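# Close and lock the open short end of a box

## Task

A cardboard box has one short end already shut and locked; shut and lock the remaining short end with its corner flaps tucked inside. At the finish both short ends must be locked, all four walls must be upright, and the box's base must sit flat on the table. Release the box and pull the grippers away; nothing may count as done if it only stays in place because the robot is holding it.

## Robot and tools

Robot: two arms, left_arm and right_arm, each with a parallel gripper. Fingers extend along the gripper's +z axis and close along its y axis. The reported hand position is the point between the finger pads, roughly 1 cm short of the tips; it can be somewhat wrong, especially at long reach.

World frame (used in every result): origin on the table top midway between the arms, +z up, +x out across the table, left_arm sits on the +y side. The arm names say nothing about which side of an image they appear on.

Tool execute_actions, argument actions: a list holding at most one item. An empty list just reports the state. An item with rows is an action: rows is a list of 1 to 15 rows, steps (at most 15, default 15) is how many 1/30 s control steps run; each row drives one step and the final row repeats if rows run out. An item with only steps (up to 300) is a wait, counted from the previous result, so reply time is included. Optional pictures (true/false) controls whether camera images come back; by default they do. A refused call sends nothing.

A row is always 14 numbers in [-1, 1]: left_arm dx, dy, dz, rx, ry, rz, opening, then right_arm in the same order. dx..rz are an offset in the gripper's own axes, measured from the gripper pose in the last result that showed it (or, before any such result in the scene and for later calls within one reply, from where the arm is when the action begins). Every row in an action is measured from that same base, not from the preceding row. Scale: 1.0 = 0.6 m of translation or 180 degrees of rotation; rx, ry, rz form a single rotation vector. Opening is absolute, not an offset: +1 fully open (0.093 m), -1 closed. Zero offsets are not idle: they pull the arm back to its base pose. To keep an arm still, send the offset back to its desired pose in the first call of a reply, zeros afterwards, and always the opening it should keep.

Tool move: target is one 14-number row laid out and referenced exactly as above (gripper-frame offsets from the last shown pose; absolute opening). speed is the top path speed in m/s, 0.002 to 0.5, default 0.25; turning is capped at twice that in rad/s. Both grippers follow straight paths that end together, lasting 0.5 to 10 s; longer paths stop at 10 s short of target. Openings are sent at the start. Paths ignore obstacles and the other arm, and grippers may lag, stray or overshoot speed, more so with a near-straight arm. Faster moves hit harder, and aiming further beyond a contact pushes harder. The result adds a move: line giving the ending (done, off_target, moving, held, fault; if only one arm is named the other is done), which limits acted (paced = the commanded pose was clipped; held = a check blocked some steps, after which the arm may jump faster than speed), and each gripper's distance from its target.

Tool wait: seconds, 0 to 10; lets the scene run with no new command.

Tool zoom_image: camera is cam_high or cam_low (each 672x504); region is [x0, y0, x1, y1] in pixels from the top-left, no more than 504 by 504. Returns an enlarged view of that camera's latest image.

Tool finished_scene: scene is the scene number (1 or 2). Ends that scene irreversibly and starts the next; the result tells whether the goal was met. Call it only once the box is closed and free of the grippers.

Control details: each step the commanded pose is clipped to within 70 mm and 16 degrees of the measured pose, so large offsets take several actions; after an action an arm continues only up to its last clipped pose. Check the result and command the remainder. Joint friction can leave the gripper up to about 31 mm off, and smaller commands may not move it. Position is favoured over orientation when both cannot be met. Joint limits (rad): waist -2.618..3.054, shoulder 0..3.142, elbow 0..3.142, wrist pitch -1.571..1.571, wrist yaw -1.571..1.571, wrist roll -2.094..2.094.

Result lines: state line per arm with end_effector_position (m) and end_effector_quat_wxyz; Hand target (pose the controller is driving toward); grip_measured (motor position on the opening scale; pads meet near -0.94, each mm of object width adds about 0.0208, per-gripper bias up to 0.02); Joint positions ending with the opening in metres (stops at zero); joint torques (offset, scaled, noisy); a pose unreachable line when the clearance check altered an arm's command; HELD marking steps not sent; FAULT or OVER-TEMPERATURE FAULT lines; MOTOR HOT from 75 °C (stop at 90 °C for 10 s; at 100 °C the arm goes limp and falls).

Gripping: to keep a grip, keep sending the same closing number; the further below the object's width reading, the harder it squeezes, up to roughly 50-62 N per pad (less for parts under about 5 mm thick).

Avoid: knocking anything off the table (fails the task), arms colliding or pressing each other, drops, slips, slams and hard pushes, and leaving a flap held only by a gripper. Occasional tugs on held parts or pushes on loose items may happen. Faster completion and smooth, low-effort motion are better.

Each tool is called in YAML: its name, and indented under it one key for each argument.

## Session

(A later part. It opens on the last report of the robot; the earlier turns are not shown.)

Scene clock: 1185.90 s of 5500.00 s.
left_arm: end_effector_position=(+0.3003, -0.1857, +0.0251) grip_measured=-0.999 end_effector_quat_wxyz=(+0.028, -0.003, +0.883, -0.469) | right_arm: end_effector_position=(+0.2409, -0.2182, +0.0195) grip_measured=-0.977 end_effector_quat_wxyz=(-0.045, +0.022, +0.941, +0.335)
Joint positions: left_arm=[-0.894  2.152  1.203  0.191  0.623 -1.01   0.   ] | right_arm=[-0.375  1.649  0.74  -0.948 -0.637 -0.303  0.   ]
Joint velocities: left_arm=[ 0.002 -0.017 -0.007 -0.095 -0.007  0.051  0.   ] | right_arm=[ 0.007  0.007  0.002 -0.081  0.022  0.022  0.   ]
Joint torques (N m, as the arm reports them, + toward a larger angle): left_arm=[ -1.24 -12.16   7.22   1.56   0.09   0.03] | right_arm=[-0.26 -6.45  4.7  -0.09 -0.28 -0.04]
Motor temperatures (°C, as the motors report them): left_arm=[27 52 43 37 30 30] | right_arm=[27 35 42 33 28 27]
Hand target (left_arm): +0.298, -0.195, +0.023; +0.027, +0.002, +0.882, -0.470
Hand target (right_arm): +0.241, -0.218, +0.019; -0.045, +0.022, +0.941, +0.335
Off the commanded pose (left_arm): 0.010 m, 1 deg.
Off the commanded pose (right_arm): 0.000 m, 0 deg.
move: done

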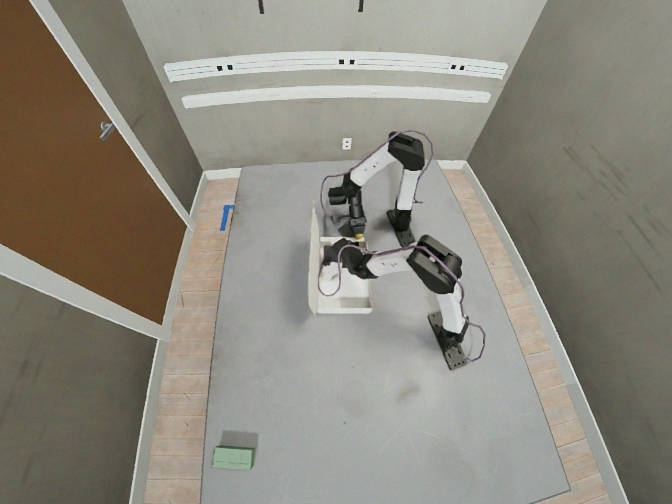

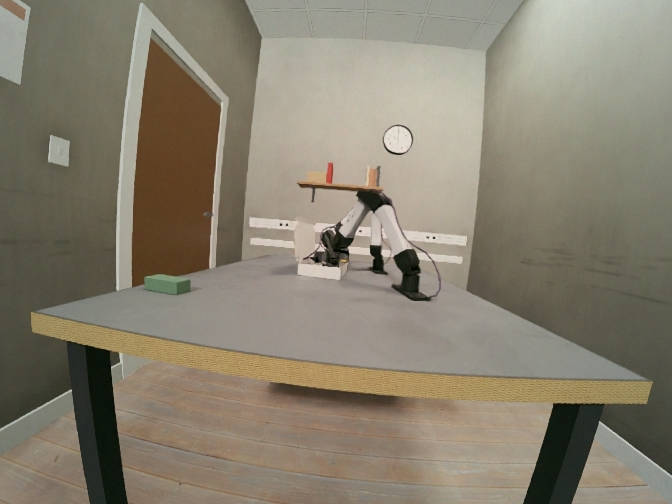

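move:
  target: [0,-0.1,-0.04,0,0,0,-1, 0,0,0,0,0,0,-1]
  speed: 0.03

move:
  target: [0.05,0.06,-0.2,0,0,0,-1, 0,0,0,0,0,0,-1]
  speed: 0.12

zoom_image:
  camera: "cam_high"
  region: [305, 205, 395, 275]

Scene clock: 1196.17 s of 5500.00 s.
left_arm: end_effector_position=(+0.2991, -0.1939, +0.0777) grip_measured=-0.999 end_effector_quat_wxyz=(+0.024, -0.007, +0.885, -0.466) | right_arm: end_effector_position=(+0.2409, -0.2182, +0.0195) grip_measured=-0.977 end_effector_quat_wxyz=(-0.045, +0.022, +0.941, +0.335)
Joint positions: left_arm=[-0.911  2.052  1.298 -0.006  0.609 -1.029  0.   ] | right_arm=[-0.375  1.649  0.74  -0.948 -0.637 -0.303  0.   ]
Joint velocities: left_arm=[-0.012 -0.007 -0.002 -0.095  0.007  0.081  0.   ] | right_arm=[-0.012  0.002  0.002  0.007  0.022 -0.037  0.   ]
Joint torques (N m, as the arm reports them, + toward a larger angle): left_arm=[ -0.6  -15.68   7.5    1.4    0.1    0.09] | right_arm=[-0.24 -6.39  4.64 -0.11 -0.27 -0.03]
Motor temperatures (°C, as the motors report them): left_arm=[27 53 44 38 30 30] | right_arm=[27 36 42 33 28 27]
Hand target (left_arm): +0.297, -0.199, +0.089; +0.028, -0.003, +0.883, -0.469
Hand target (right_arm): +0.241, -0.218, +0.020; -0.045, +0.022, +0.941, +0.335
Off the commanded pose (left_arm): 0.012 m, 1 deg.
Off the commanded pose (right_arm): 0.000 m, 0 deg.
After step 90, 4.87 s passed at rest.
move: off_target (left_arm)

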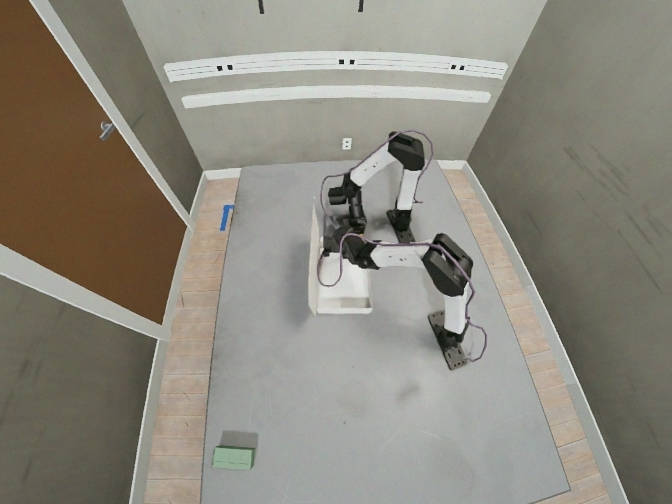

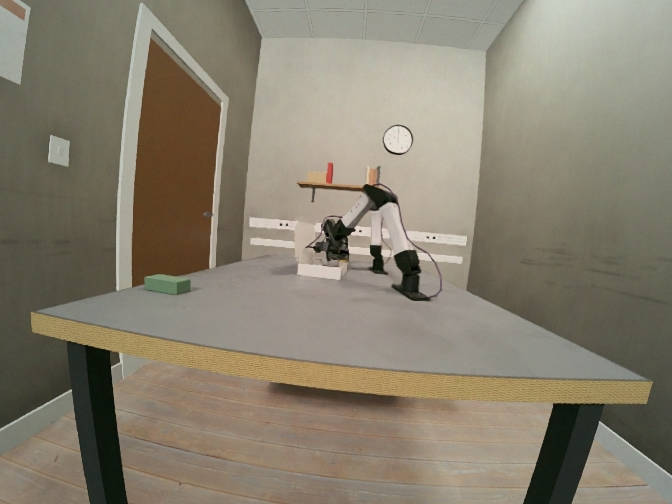

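Scene clock: 1197.77 s of 5500.00 s.
left_arm: end_effector_position=(+0.2683, -0.0804, +0.1159) grip_measured=-0.999 end_effector_quat_wxyz=(+0.027, -0.006, +0.884, -0.466) | right_arm: end_effector_position=(+0.2409, -0.2182, +0.0195) grip_measured=-0.977 end_effector_quat_wxyz=(-0.045, +0.022, +0.941, +0.335)
Joint positions: left_arm=[-0.716  1.67   0.983 -0.182  0.74  -0.846  0.   ] | right_arm=[-0.375  1.649  0.74  -0.948 -0.637 -0.303  0.   ]
Joint velocities: left_arm=[ 0.002 -0.007 -0.017 -0.125  0.007 -0.066  0.   ] | right_arm=[-0.012  0.007 -0.012 -0.081 -0.007  0.007  0.   ]
Joint torques (N m, as the arm reports them, + toward a larger angle): left_arm=[  0.83 -11.19   5.24   1.27   0.39   0.17] | right_arm=[-0.32 -6.49  4.67 -0.12 -0.28 -0.02]
Motor temperatures (°C, as the motors report them): left_arm=[27 54 44 38 30 30] | right_arm=[27 36 42 33 28 27]
Hand target (left_arm): +0.265, -0.075, +0.115; +0.025, -0.007, +0.885, -0.465
Hand target (right_arm): +0.241, -0.218, +0.020; -0.045, +0.022, +0.941, +0.335
Off the commanded pose (left_arm): 0.007 m, 0 deg.
Off the commanded pose (right_arm): 0.000 m, 0 deg.
move: done

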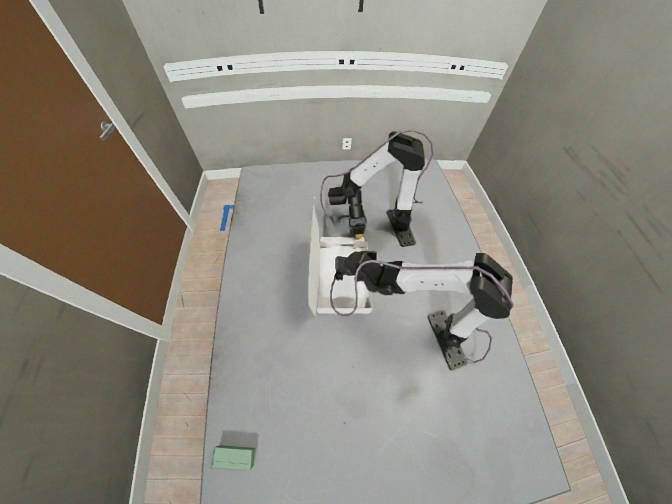

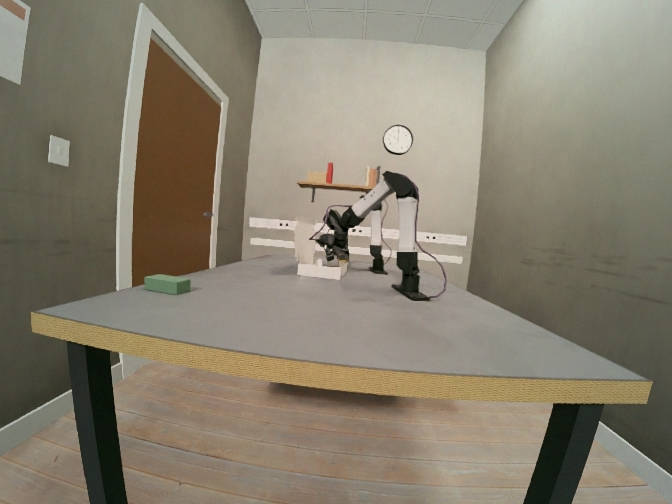

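Region (305, 205, 395, 275) of cam_high's 672x504 image, scaled by 5.600, with more detail than that image has.

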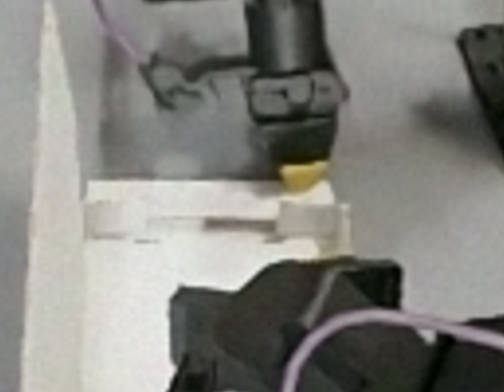

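move:
  target: [-0.05,0.047,0.154,-0.075,0,0,-0.3, 0,-0.015,0.02,0,0,0,-1]
  speed: 0.08

move:
  target: [0,0.03,0.04,0,0,0,-0.3, 0,-0.015,0.02,0,0,0,-1]
  speed: 0.04

move:
  target: [0,-0.065,0.075,0,0,0,-0.3, 0,-0.015,0.02,0,0,0,-1]
  speed: 0.02

Scene clock: 1212.10 s of 5500.00 s.
left_arm: end_effector_position=(+0.3042, -0.1364, +0.0449) grip_measured=-0.302 end_effector_quat_wxyz=(+0.031, -0.009, +0.930, -0.365) | right_arm: end_effector_position=(+0.2420, -0.2161, +0.0192) grip_measured=-0.977 end_effector_quat_wxyz=(-0.045, +0.024, +0.938, +0.344)
Joint positions: left_arm=[-0.845  2.019  1.277 -0.251  0.51  -0.852  0.031] | right_arm=[-0.375  1.66   0.74  -0.943 -0.654 -0.303  0.   ]
Joint velocities: left_arm=[-0.002 -0.002  0.002  0.007 -0.037  0.051  0.   ] | right_arm=[ 0.007  0.007  0.007 -0.022  0.007 -0.022  0.   ]
Joint torques (N m, as the arm reports them, + toward a larger angle): left_arm=[ -0.57 -11.78   7.33   1.17   0.1   -0.01] | right_arm=[-0.13 -4.54  2.16  0.52 -0.14 -0.03]
Motor temperatures (°C, as the motors report them): left_arm=[27 53 43 38 30 30] | right_arm=[27 36 42 33 28 27]
Hand target (left_arm): +0.303, -0.140, +0.042; +0.028, -0.009, +0.933, -0.360
Hand target (right_arm): +0.239, -0.218, +0.006; -0.046, +0.022, +0.941, +0.335
Off the commanded pose (left_arm): 0.004 m, 1 deg.
Off the commanded pose (right_arm): 0.015 m, 1 deg.
After step 90, 9.47 s passed at rest.
move: off_target (right_arm)

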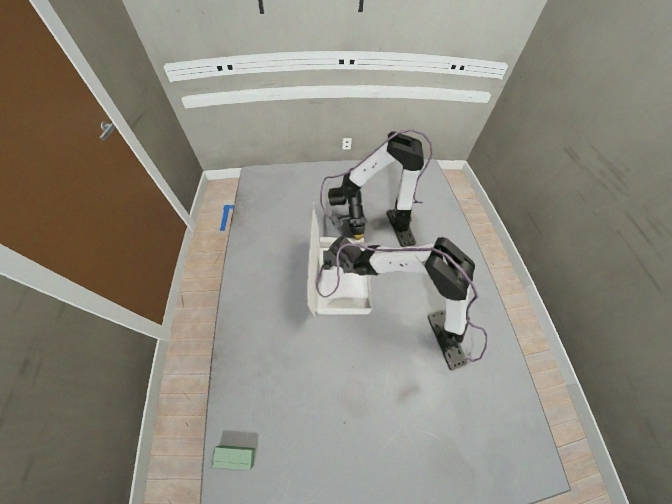

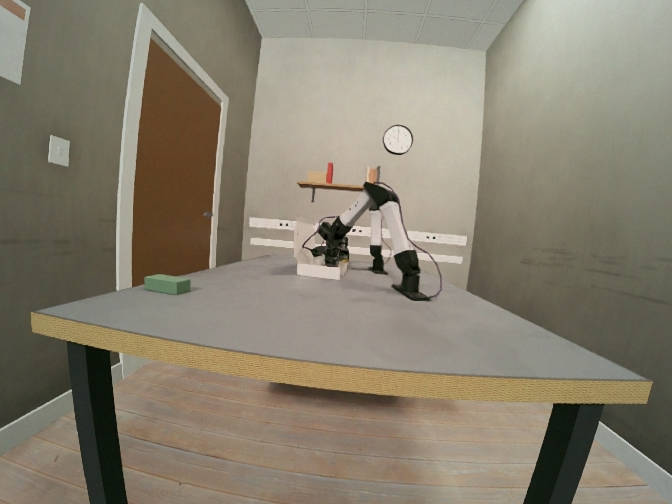

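Scene clock: 1213.20 s of 5500.00 s.
left_arm: end_effector_position=(+0.3102, -0.1419, +0.0311) grip_measured=-0.302 end_effector_quat_wxyz=(+0.039, -0.005, +0.927, -0.374) | right_arm: end_effector_position=(+0.2424, -0.2146, +0.0191) grip_measured=-0.977 end_effector_quat_wxyz=(-0.046, +0.026, +0.936, +0.349)
Joint positions: left_arm=[-0.845  2.063  1.267 -0.171  0.513 -0.852  0.031] | right_arm=[-0.375  1.667  0.74  -0.941 -0.666 -0.303  0.   ]
Joint velocities: left_arm=[ 0.002  0.002  0.007 -0.022 -0.022 -0.022  0.   ] | right_arm=[-0.007 -0.017 -0.007  0.022  0.022 -0.022  0.   ]
Joint torques (N m, as the arm reports them, + toward a larger angle): left_arm=[  0.06 -11.09   4.58   1.42   0.13   0.06] | right_arm=[-0.12 -4.25  2.17  0.52 -0.18 -0.02]
Motor temperatures (°C, as the motors report them): left_arm=[27 53 43 38 30 30] | right_arm=[27 36 42 33 28 27]
Hand target (left_arm): +0.306, -0.139, +0.015; +0.031, -0.009, +0.931, -0.365
Hand target (right_arm): +0.240, -0.215, +0.006; -0.045, +0.024, +0.938, +0.344
Off the commanded pose (left_arm): 0.017 m, 1 deg.
Off the commanded pose (right_arm): 0.015 m, 1 deg.
move: off_target (left_arm, right_arm)

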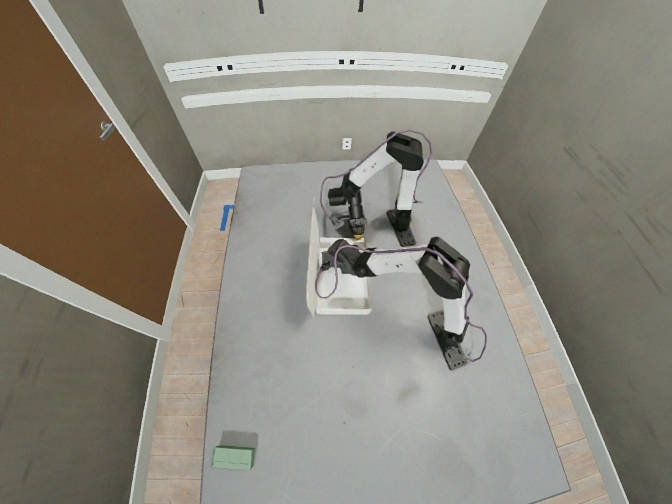

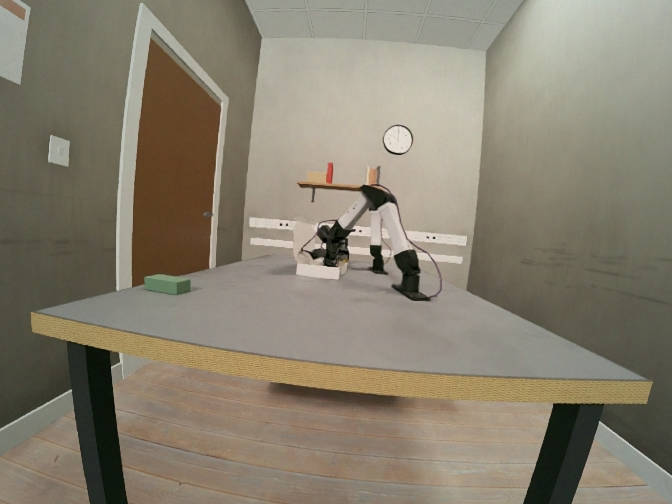

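Scene clock: 1216.40 s of 5500.00 s.
left_arm: end_effector_position=(+0.3151, -0.1967, +0.0320) grip_measured=-0.302 end_effector_quat_wxyz=(+0.044, -0.005, +0.924, -0.381) | right_arm: end_effector_position=(+0.2429, -0.2129, +0.0190) grip_measured=-0.977 end_effector_quat_wxyz=(-0.046, +0.028, +0.933, +0.356)
Joint positions: left_arm=[-0.934  2.182  1.444 -0.172  0.462 -0.941  0.031] | right_arm=[-0.375  1.675  0.74  -0.94  -0.68  -0.303  0.   ]
Joint velocities: left_arm=[-0.002  0.002  0.002 -0.007 -0.007  0.007  0.   ] | right_arm=[ 0.002  0.002 -0.007 -0.022  0.022 -0.051  0.   ]
Joint torques (N m, as the arm reports them, + toward a larger angle): left_arm=[ -0.7  -13.25   7.47   1.23   0.04   0.07] | right_arm=[-0.04 -4.43  2.04  0.53 -0.17 -0.03]
Motor temperatures (°C, as the motors report them): left_arm=[27 54 44 38 30 30] | right_arm=[27 36 42 33 28 27]
Hand target (left_arm): +0.312, -0.201, +0.026; +0.039, -0.005, +0.926, -0.374
Hand target (right_arm): +0.240, -0.214, +0.006; -0.046, +0.026, +0.935, +0.349
Off the commanded pose (left_arm): 0.008 m, 1 deg.
Off the commanded pose (right_arm): 0.015 m, 1 deg.
move: off_target (right_arm)

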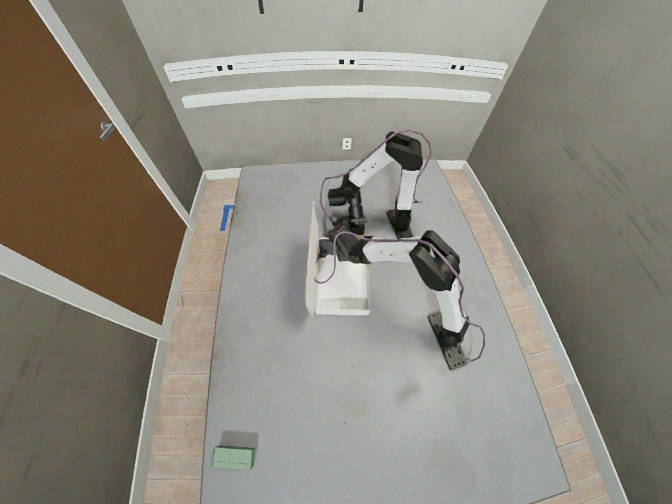

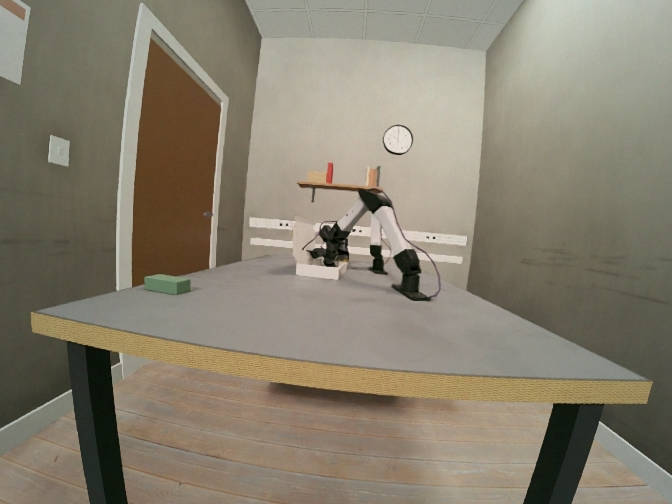

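move:
  target: [0,-0.01,0.02,0,0,0,-1, 0,0,0,0,0,0,-1]
  speed: 0.03

move:
  target: [0,-0.06,-0.06,-0.04,0,0,-1, 0,0,0,0,0,0,-1]
  speed: 0.03

zoom_image:
  camera: "cam_low"
  region: [285, 220, 365, 290]

Scene clock: 1225.80 s of 5500.00 s.
left_arm: end_effector_position=(+0.3146, -0.2020, +0.0408) grip_measured=-0.996 end_effector_quat_wxyz=(+0.041, +0.004, +0.919, -0.392) | right_arm: end_effector_position=(+0.2423, -0.2136, +0.0219) grip_measured=-0.977 end_effector_quat_wxyz=(-0.048, +0.032, +0.932, +0.358)
Joint positions: left_arm=[-0.935  2.18   1.465 -0.18   0.488 -0.934  0.   ] | right_arm=[-0.382  1.668  0.744 -0.956 -0.683 -0.303  0.   ]
Joint velocities: left_arm=[-0.007 -0.002  0.007 -0.037 -0.037  0.051  0.   ] | right_arm=[-0.012 -0.002 -0.007 -0.081 -0.022 -0.007  0.   ]
Joint torques (N m, as the arm reports them, + toward a larger angle): left_arm=[ -1.11 -11.36   7.73   1.52  -0.25  -0.12] | right_arm=[ 0.5  -5.95  4.29  0.03 -0.24 -0.03]
Motor temperatures (°C, as the motors report them): left_arm=[27 55 45 38 30 30] | right_arm=[27 35 41 33 28 27]
Hand target (left_arm): +0.315, -0.209, +0.028; +0.045, -0.005, +0.923, -0.381
Hand target (right_arm): +0.243, -0.213, +0.019; -0.046, +0.028, +0.933, +0.356
Off the commanded pose (left_arm): 0.015 m, 2 deg.
Off the commanded pose (right_arm): 0.003 m, 1 deg.
After step 90, 5.70 s passed at rest.
move: off_target (left_arm)

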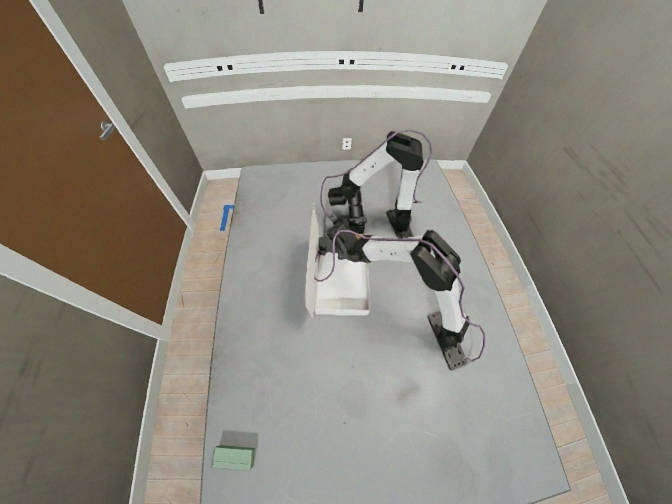

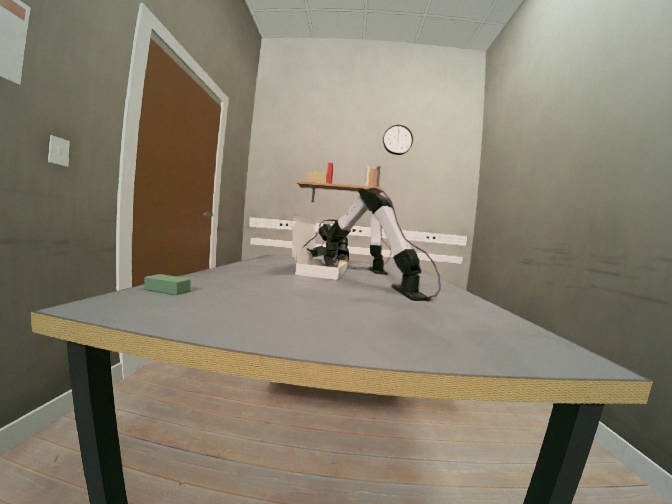

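Scene clock: 1228.30 s of 5500.00 s.
left_arm: end_effector_position=(+0.3120, -0.1887, +0.0714) grip_measured=-0.997 end_effector_quat_wxyz=(+0.031, -0.007, +0.949, -0.314) | right_arm: end_effector_position=(+0.2419, -0.2140, +0.0224) grip_measured=-0.977 end_effector_quat_wxyz=(-0.048, +0.035, +0.931, +0.360)
Joint positions: left_arm=[-0.95   2.152  1.656 -0.548  0.386 -0.904  0.   ] | right_arm=[-0.386  1.668  0.744 -0.96  -0.685 -0.303  0.   ]
Joint velocities: left_arm=[ 0.002 -0.012  0.007  0.037 -0.051 -0.037  0.   ] | right_arm=[ 0.002  0.002 -0.017  0.022 -0.022 -0.022  0.   ]
Joint torques (N m, as the arm reports them, + toward a larger angle): left_arm=[ -1.08 -17.59   8.13   1.22   0.21  -0.02] | right_arm=[ 0.19 -6.51  4.47 -0.11 -0.25 -0.04]
Motor temperatures (°C, as the motors report them): left_arm=[27 56 45 38 30 30] | right_arm=[27 35 41 33 28 27]
Hand target (left_arm): +0.310, -0.200, +0.092; +0.041, +0.002, +0.942, -0.333
Hand target (right_arm): +0.242, -0.214, +0.022; -0.048, +0.032, +0.932, +0.358
Off the commanded pose (left_arm): 0.024 m, 3 deg.
Off the commanded pose (right_arm): 0.001 m, 0 deg.
move: off_target (left_arm)

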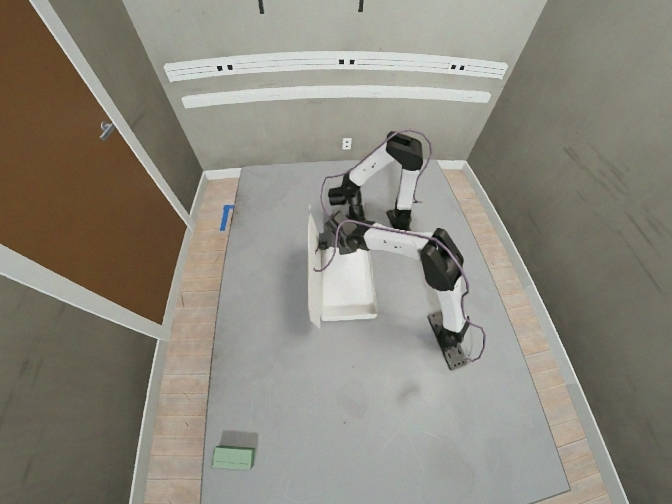

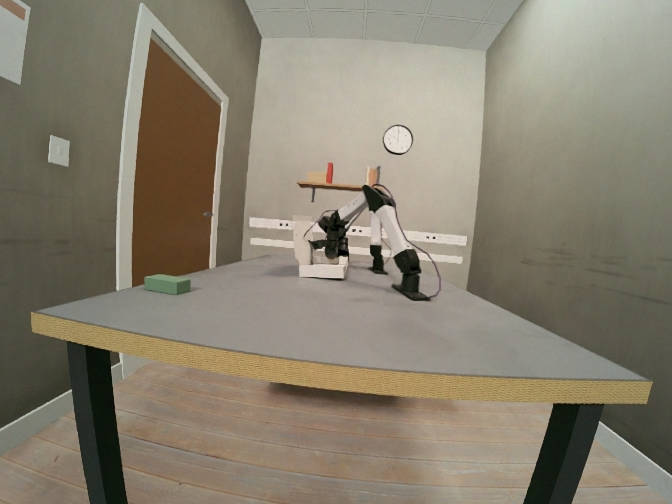

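Region (285, 220, 365, 290) of cam_low's 672x504 image, scaled by 6.300, with more detail than that image has; it fills the top 441 rows of this view, and the rest is white.

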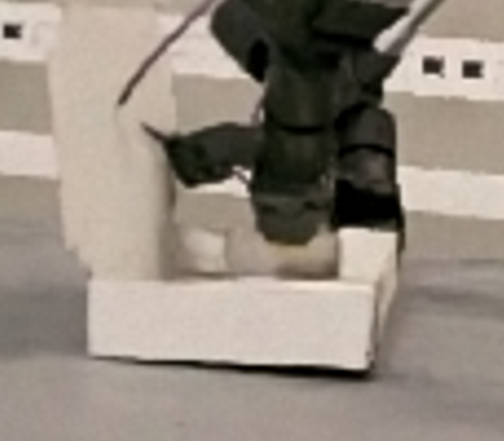

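move:
  target: [0,0.02,0.02,0,0,0,-0.2, 0,-0.08,-0.12,0,0,0,-1]
  speed: 0.08

move:
  target: [0.1,0.37,-0.36,-0.2,0,0,0.6, 0,0,0,0,0,0,1]
  speed: 0.2

zoom_image:
  camera: "cam_high"
  region: [300, 200, 420, 340]

Scene clock: 1251.80 s of 5500.00 s.
left_arm: end_effector_position=(+0.3124, -0.1890, +0.0659) grip_measured=-0.202 end_effector_quat_wxyz=(+0.035, -0.006, +0.947, -0.318) | right_arm: end_effector_position=(+0.2421, -0.2932, +0.0417) grip_measured=-0.977 end_effector_quat_wxyz=(-0.045, +0.036, +0.932, +0.358)
Joint positions: left_arm=[-0.95   2.152  1.628 -0.508  0.386 -0.904  0.035] | right_arm=[-0.695  1.788  0.957 -1.25  -0.559 -0.648  0.   ]
Joint velocities: left_arm=[-0.012 -0.012 -0.007 -0.051 -0.037  0.007 -0.001] | right_arm=[ 0.012 -0.002  0.017  0.007 -0.007 -0.007  0.   ]
Joint torques (N m, as the arm reports them, + toward a larger angle): left_arm=[  0.58 -13.8    5.42   1.31   0.19   0.16] | right_arm=[-1.27 -6.55  6.12 -0.79 -0.16 -0.11]
Motor temperatures (°C, as the motors report them): left_arm=[27 66 47 38 30 30] | right_arm=[27 36 41 33 28 27]
Hand target (left_arm): +0.313, -0.186, +0.055; +0.031, -0.007, +0.949, -0.314
Hand target (right_arm): +0.243, -0.297, +0.043; -0.049, +0.036, +0.931, +0.359
Off the commanded pose (left_arm): 0.012 m, 1 deg.
Off the commanded pose (right_arm): 0.005 m, 0 deg.
After step 90, 18.90 s passed at rest.
move: off_target (left_arm)

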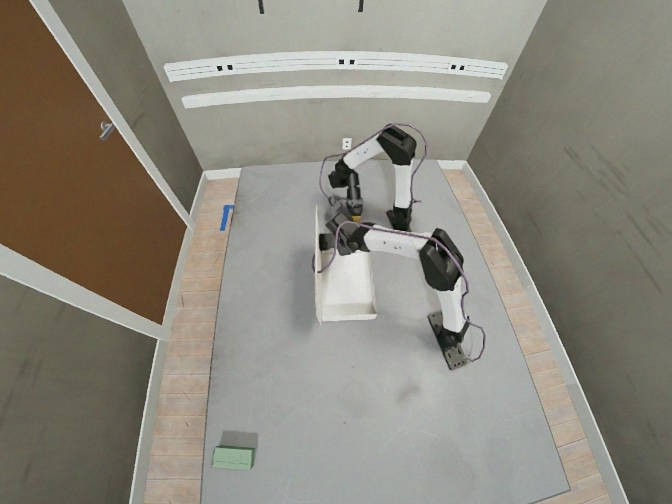

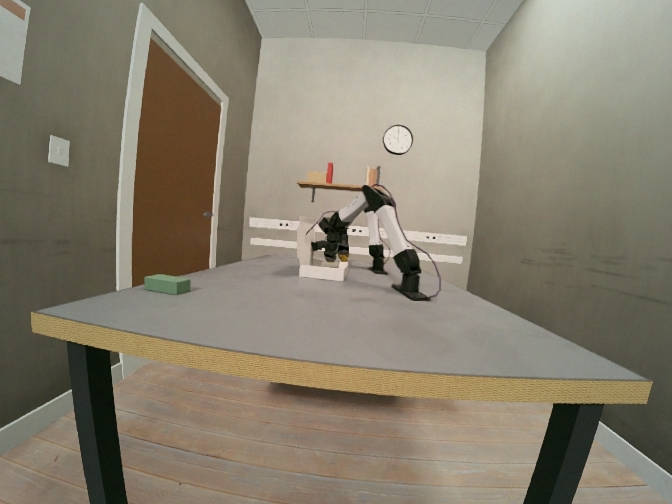

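Scene clock: 1253.93 s of 5500.00 s.
left_arm: end_effector_position=(+0.2480, +0.1112, +0.1011) grip_measured=+0.598 end_effector_quat_wxyz=(+0.039, -0.016, +0.999, -0.014) | right_arm: end_effector_position=(+0.2421, -0.2928, +0.0420) grip_measured=+1.000 end_effector_quat_wxyz=(-0.045, +0.036, +0.932, +0.359)
Joint positions: left_arm=[-0.584  1.561  1.182 -1.111 -0.008 -0.45   0.074] | right_arm=[-0.695  1.788  0.957 -1.252 -0.561 -0.648  0.093]
Joint velocities: left_arm=[-0.017 -0.002 -0.007  0.051 -0.022  0.022  0.001] | right_arm=[-0.007 -0.002 -0.002 -0.051  0.007  0.081  0.   ]
Joint torques (N m, as the arm reports them, + toward a larger angle): left_arm=[ 0.81 -9.58  4.82  0.29 -0.18  0.12] | right_arm=[-0.24 -7.72  4.49 -0.58 -0.22 -0.02]
Motor temperatures (°C, as the motors report them): left_arm=[27 66 47 38 30 30] | right_arm=[27 36 41 33 28 27]
Hand target (left_arm): +0.243, +0.118, +0.101; +0.035, -0.016, +0.999, -0.007
Hand target (right_arm): +0.242, -0.293, +0.042; -0.045, +0.036, +0.932, +0.358
Off the commanded pose (left_arm): 0.010 m, 1 deg.
Off the commanded pose (right_arm): 0.001 m, 0 deg.
move: done

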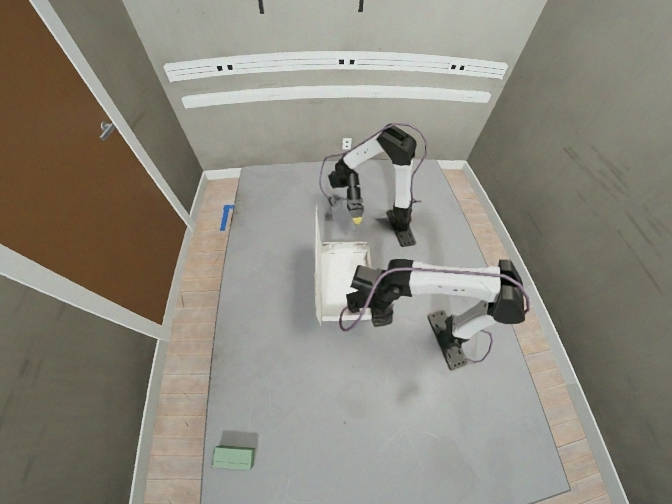

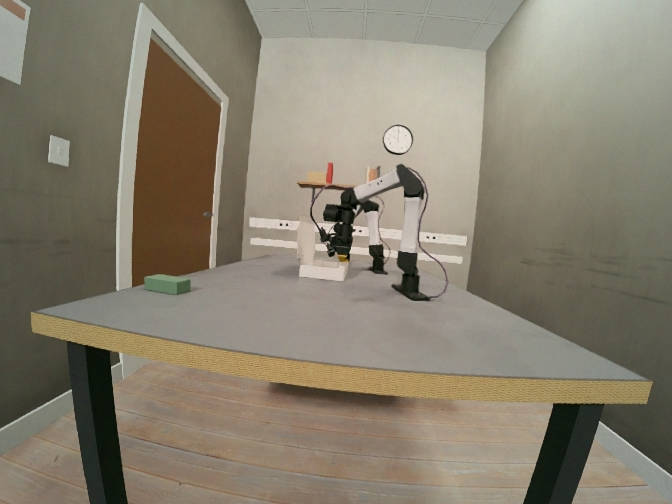

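Region (300, 200, 420, 340) of cam_high's 672x504 image, scaled by 3.600, with more detail than that image has; it fills the left 432 columns of this view, and the rest is white.

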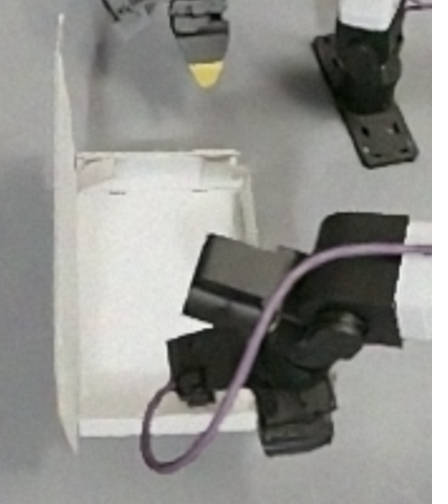

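move:
  target: [-0.035,0.005,0.125,0,0.02,-0.01,0.6, -0.05,0.05,0.09,0,0,0,-1]
  speed: 0.08

move:
  target: [0,0,0.01,0,0,0,-1, 0,0,0,0,0,0,-1]
  speed: 0.08

move:
  target: [0,0,0.02,0,0,0,-1, 0,0.07,0.07,0,0,0,-1]
  speed: 0.03

zoom_image:
  camera: "cam_high"
  region: [300, 200, 420, 340]

Scene clock: 1270.87 s of 5500.00 s.
left_arm: end_effector_position=(+0.2756, +0.1090, +0.0347) grip_measured=+0.598 end_effector_quat_wxyz=(+0.013, -0.029, +0.999, -0.014) | right_arm: end_effector_position=(+0.2737, -0.2407, +0.0240) grip_measured=-0.977 end_effector_quat_wxyz=(-0.039, +0.033, +0.934, +0.354)
Joint positions: left_arm=[-0.542  1.767  1.138 -0.908  0.015 -0.435  0.074] | right_arm=[-0.451  1.788  0.902 -1.023 -0.657 -0.376  0.   ]
Joint velocities: left_arm=[-0.002 -0.007 -0.017  0.051 -0.007 -0.051  0.001] | right_arm=[-0.002 -0.007  0.002  0.007 -0.007 -0.007  0.   ]
Joint torques (N m, as the arm reports them, + toward a larger angle): left_arm=[ 1.02 -8.29  4.64  0.43 -0.02  0.11] | right_arm=[ 0.83 -7.15  3.3  -0.04 -0.38  0.03]
Motor temperatures (°C, as the motors report them): left_arm=[27 60 45 36 30 30] | right_arm=[27 37 41 33 28 27]
Hand target (left_arm): +0.275, +0.112, +0.027; +0.007, -0.031, +0.999, -0.014
Hand target (right_arm): +0.271, -0.236, +0.020; -0.045, +0.036, +0.931, +0.360
Off the commanded pose (left_arm): 0.008 m, 1 deg.
Off the commanded pose (right_arm): 0.008 m, 1 deg.
After step 90, 12.47 s passed at rest.
move: done

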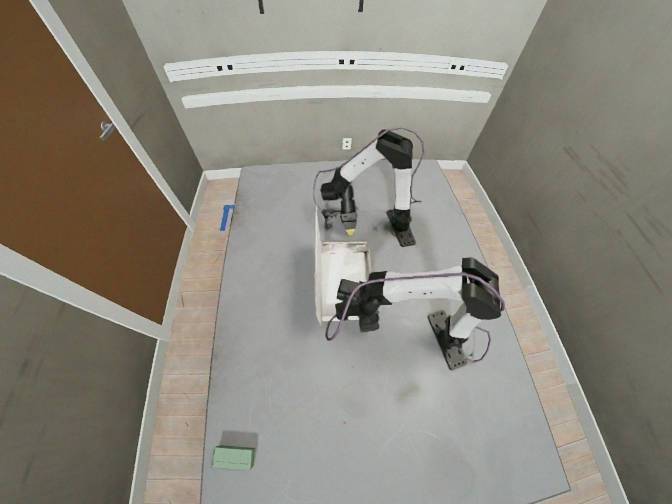

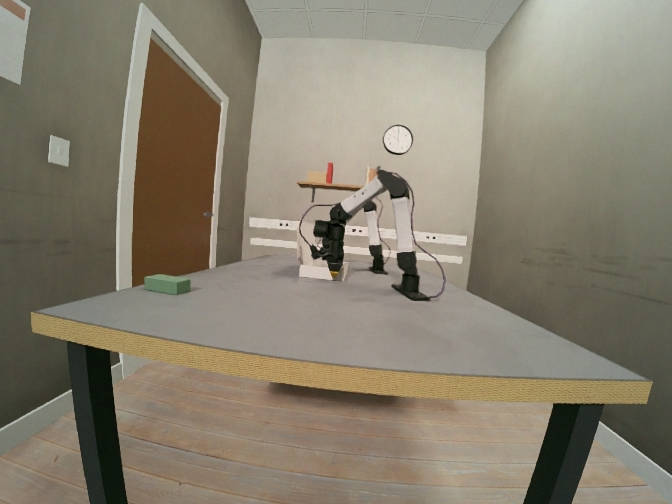

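Scene clock: 1271.57 s of 5500.00 s.
left_arm: end_effector_position=(+0.2765, +0.1097, +0.0347) grip_measured=-0.990 end_effector_quat_wxyz=(+0.015, -0.030, +0.999, -0.012) | right_arm: end_effector_position=(+0.2737, -0.2407, +0.0240) grip_measured=-0.977 end_effector_quat_wxyz=(-0.039, +0.033, +0.934, +0.354)
Joint positions: left_arm=[-0.542  1.767  1.138 -0.906  0.01  -0.435  0.   ] | right_arm=[-0.451  1.788  0.902 -1.023 -0.657 -0.376  0.   ]
Joint velocities: left_arm=[ 0.002  0.007  0.002 -0.037 -0.066  0.051  0.   ] | right_arm=[ 0.002 -0.007  0.012  0.007 -0.037 -0.037  0.   ]
Joint torques (N m, as the arm reports them, + toward a larger angle): left_arm=[ 0.03 -8.8   4.51  0.49 -0.02  0.04] | right_arm=[-0.34 -7.87  4.6  -0.19 -0.27 -0.03]
Motor temperatures (°C, as the motors report them): left_arm=[27 60 45 35 30 30] | right_arm=[27 37 41 33 28 27]
Hand target (left_arm): +0.276, +0.109, +0.029; +0.013, -0.029, +0.999, -0.014
Hand target (right_arm): +0.274, -0.241, +0.024; -0.039, +0.033, +0.934, +0.354
Off the commanded pose (left_arm): 0.006 m, 0 deg.
Off the commanded pose (right_arm): 0.000 m, 0 deg.
move: done

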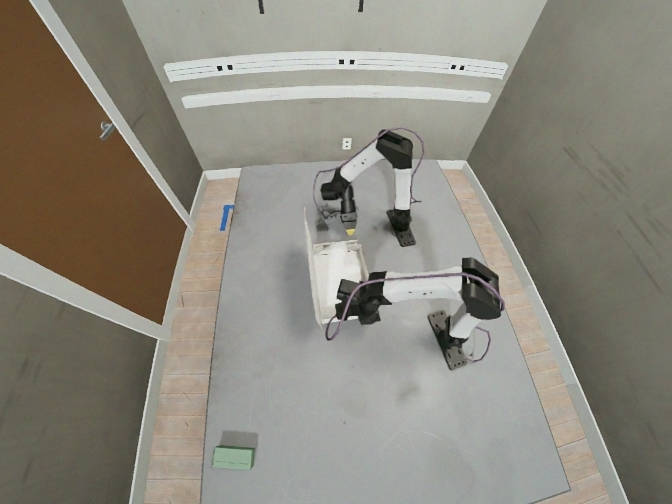

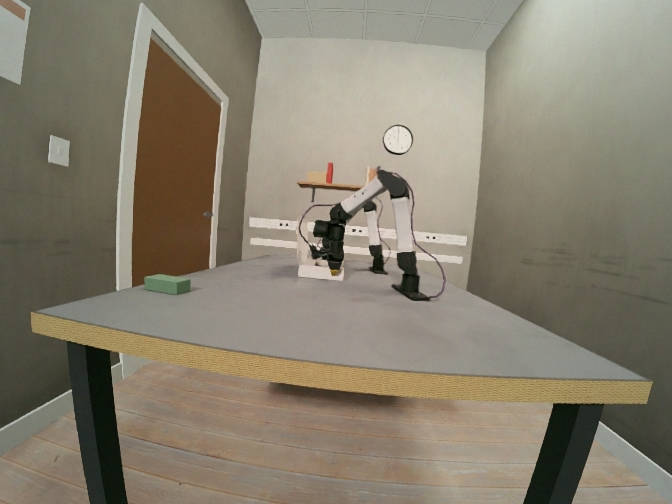

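Scene clock: 1273.77 s of 5500.00 s.
left_arm: end_effector_position=(+0.2769, +0.1209, +0.0343) grip_measured=-0.990 end_effector_quat_wxyz=(+0.017, -0.035, +0.999, +0.012) | right_arm: end_effector_position=(+0.2770, -0.2014, +0.0196) grip_measured=-0.977 end_effector_quat_wxyz=(-0.043, +0.043, +0.944, +0.324)
Joint positions: left_arm=[-0.532  1.767  1.136 -0.918 -0.035 -0.437  0.   ] | right_arm=[-0.264  1.71   0.832 -0.869 -0.646 -0.112  0.   ]
Joint velocities: left_arm=[ 0.002 -0.012 -0.017  0.022  0.037 -0.007  0.   ] | right_arm=[ 0.007 -0.017 -0.002 -0.037 -0.037  0.022  0.   ]
Joint torques (N m, as the arm reports them, + toward a larger angle): left_arm=[-0.49 -7.89  4.    0.74  0.38  0.06] | right_arm=[ 3.37 -7.74  2.63  0.56 -0.85  0.06]
Motor temperatures (°C, as the motors report them): left_arm=[27 59 45 35 30 30] | right_arm=[27 37 41 33 28 27]
Hand target (left_arm): +0.276, +0.110, +0.023; +0.014, -0.030, +0.999, -0.011
Hand target (right_arm): +0.274, -0.183, +0.021; -0.041, +0.033, +0.934, +0.354
Off the commanded pose (left_arm): 0.016 m, 3 deg.
Off the commanded pose (right_arm): 0.020 m, 4 deg.
move: off_target (left_arm, right_arm)

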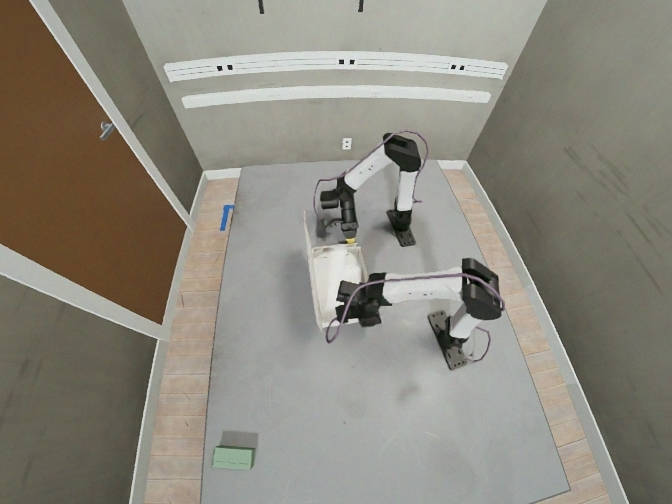

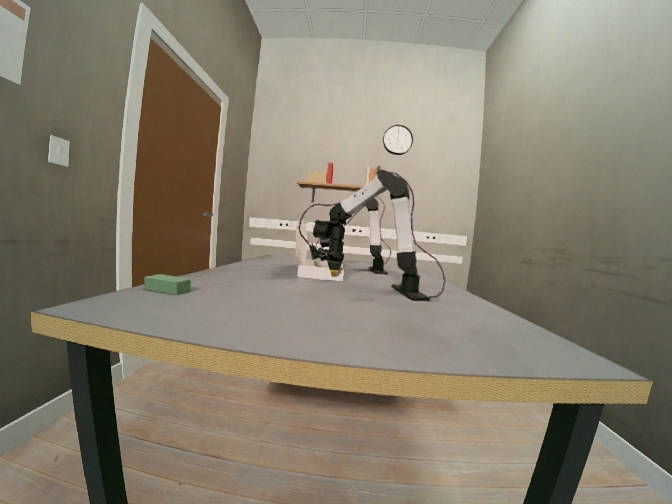

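Region (300, 200, 420, 340) of cam_high's 672x504 image, scaled by 3.600, with more detail than that image has; it fills the left 432 columns of this view, and the rest is white.

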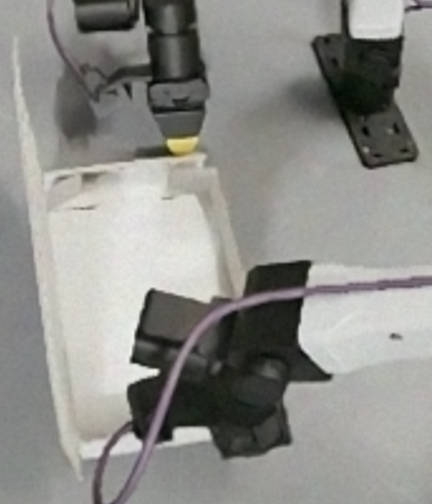

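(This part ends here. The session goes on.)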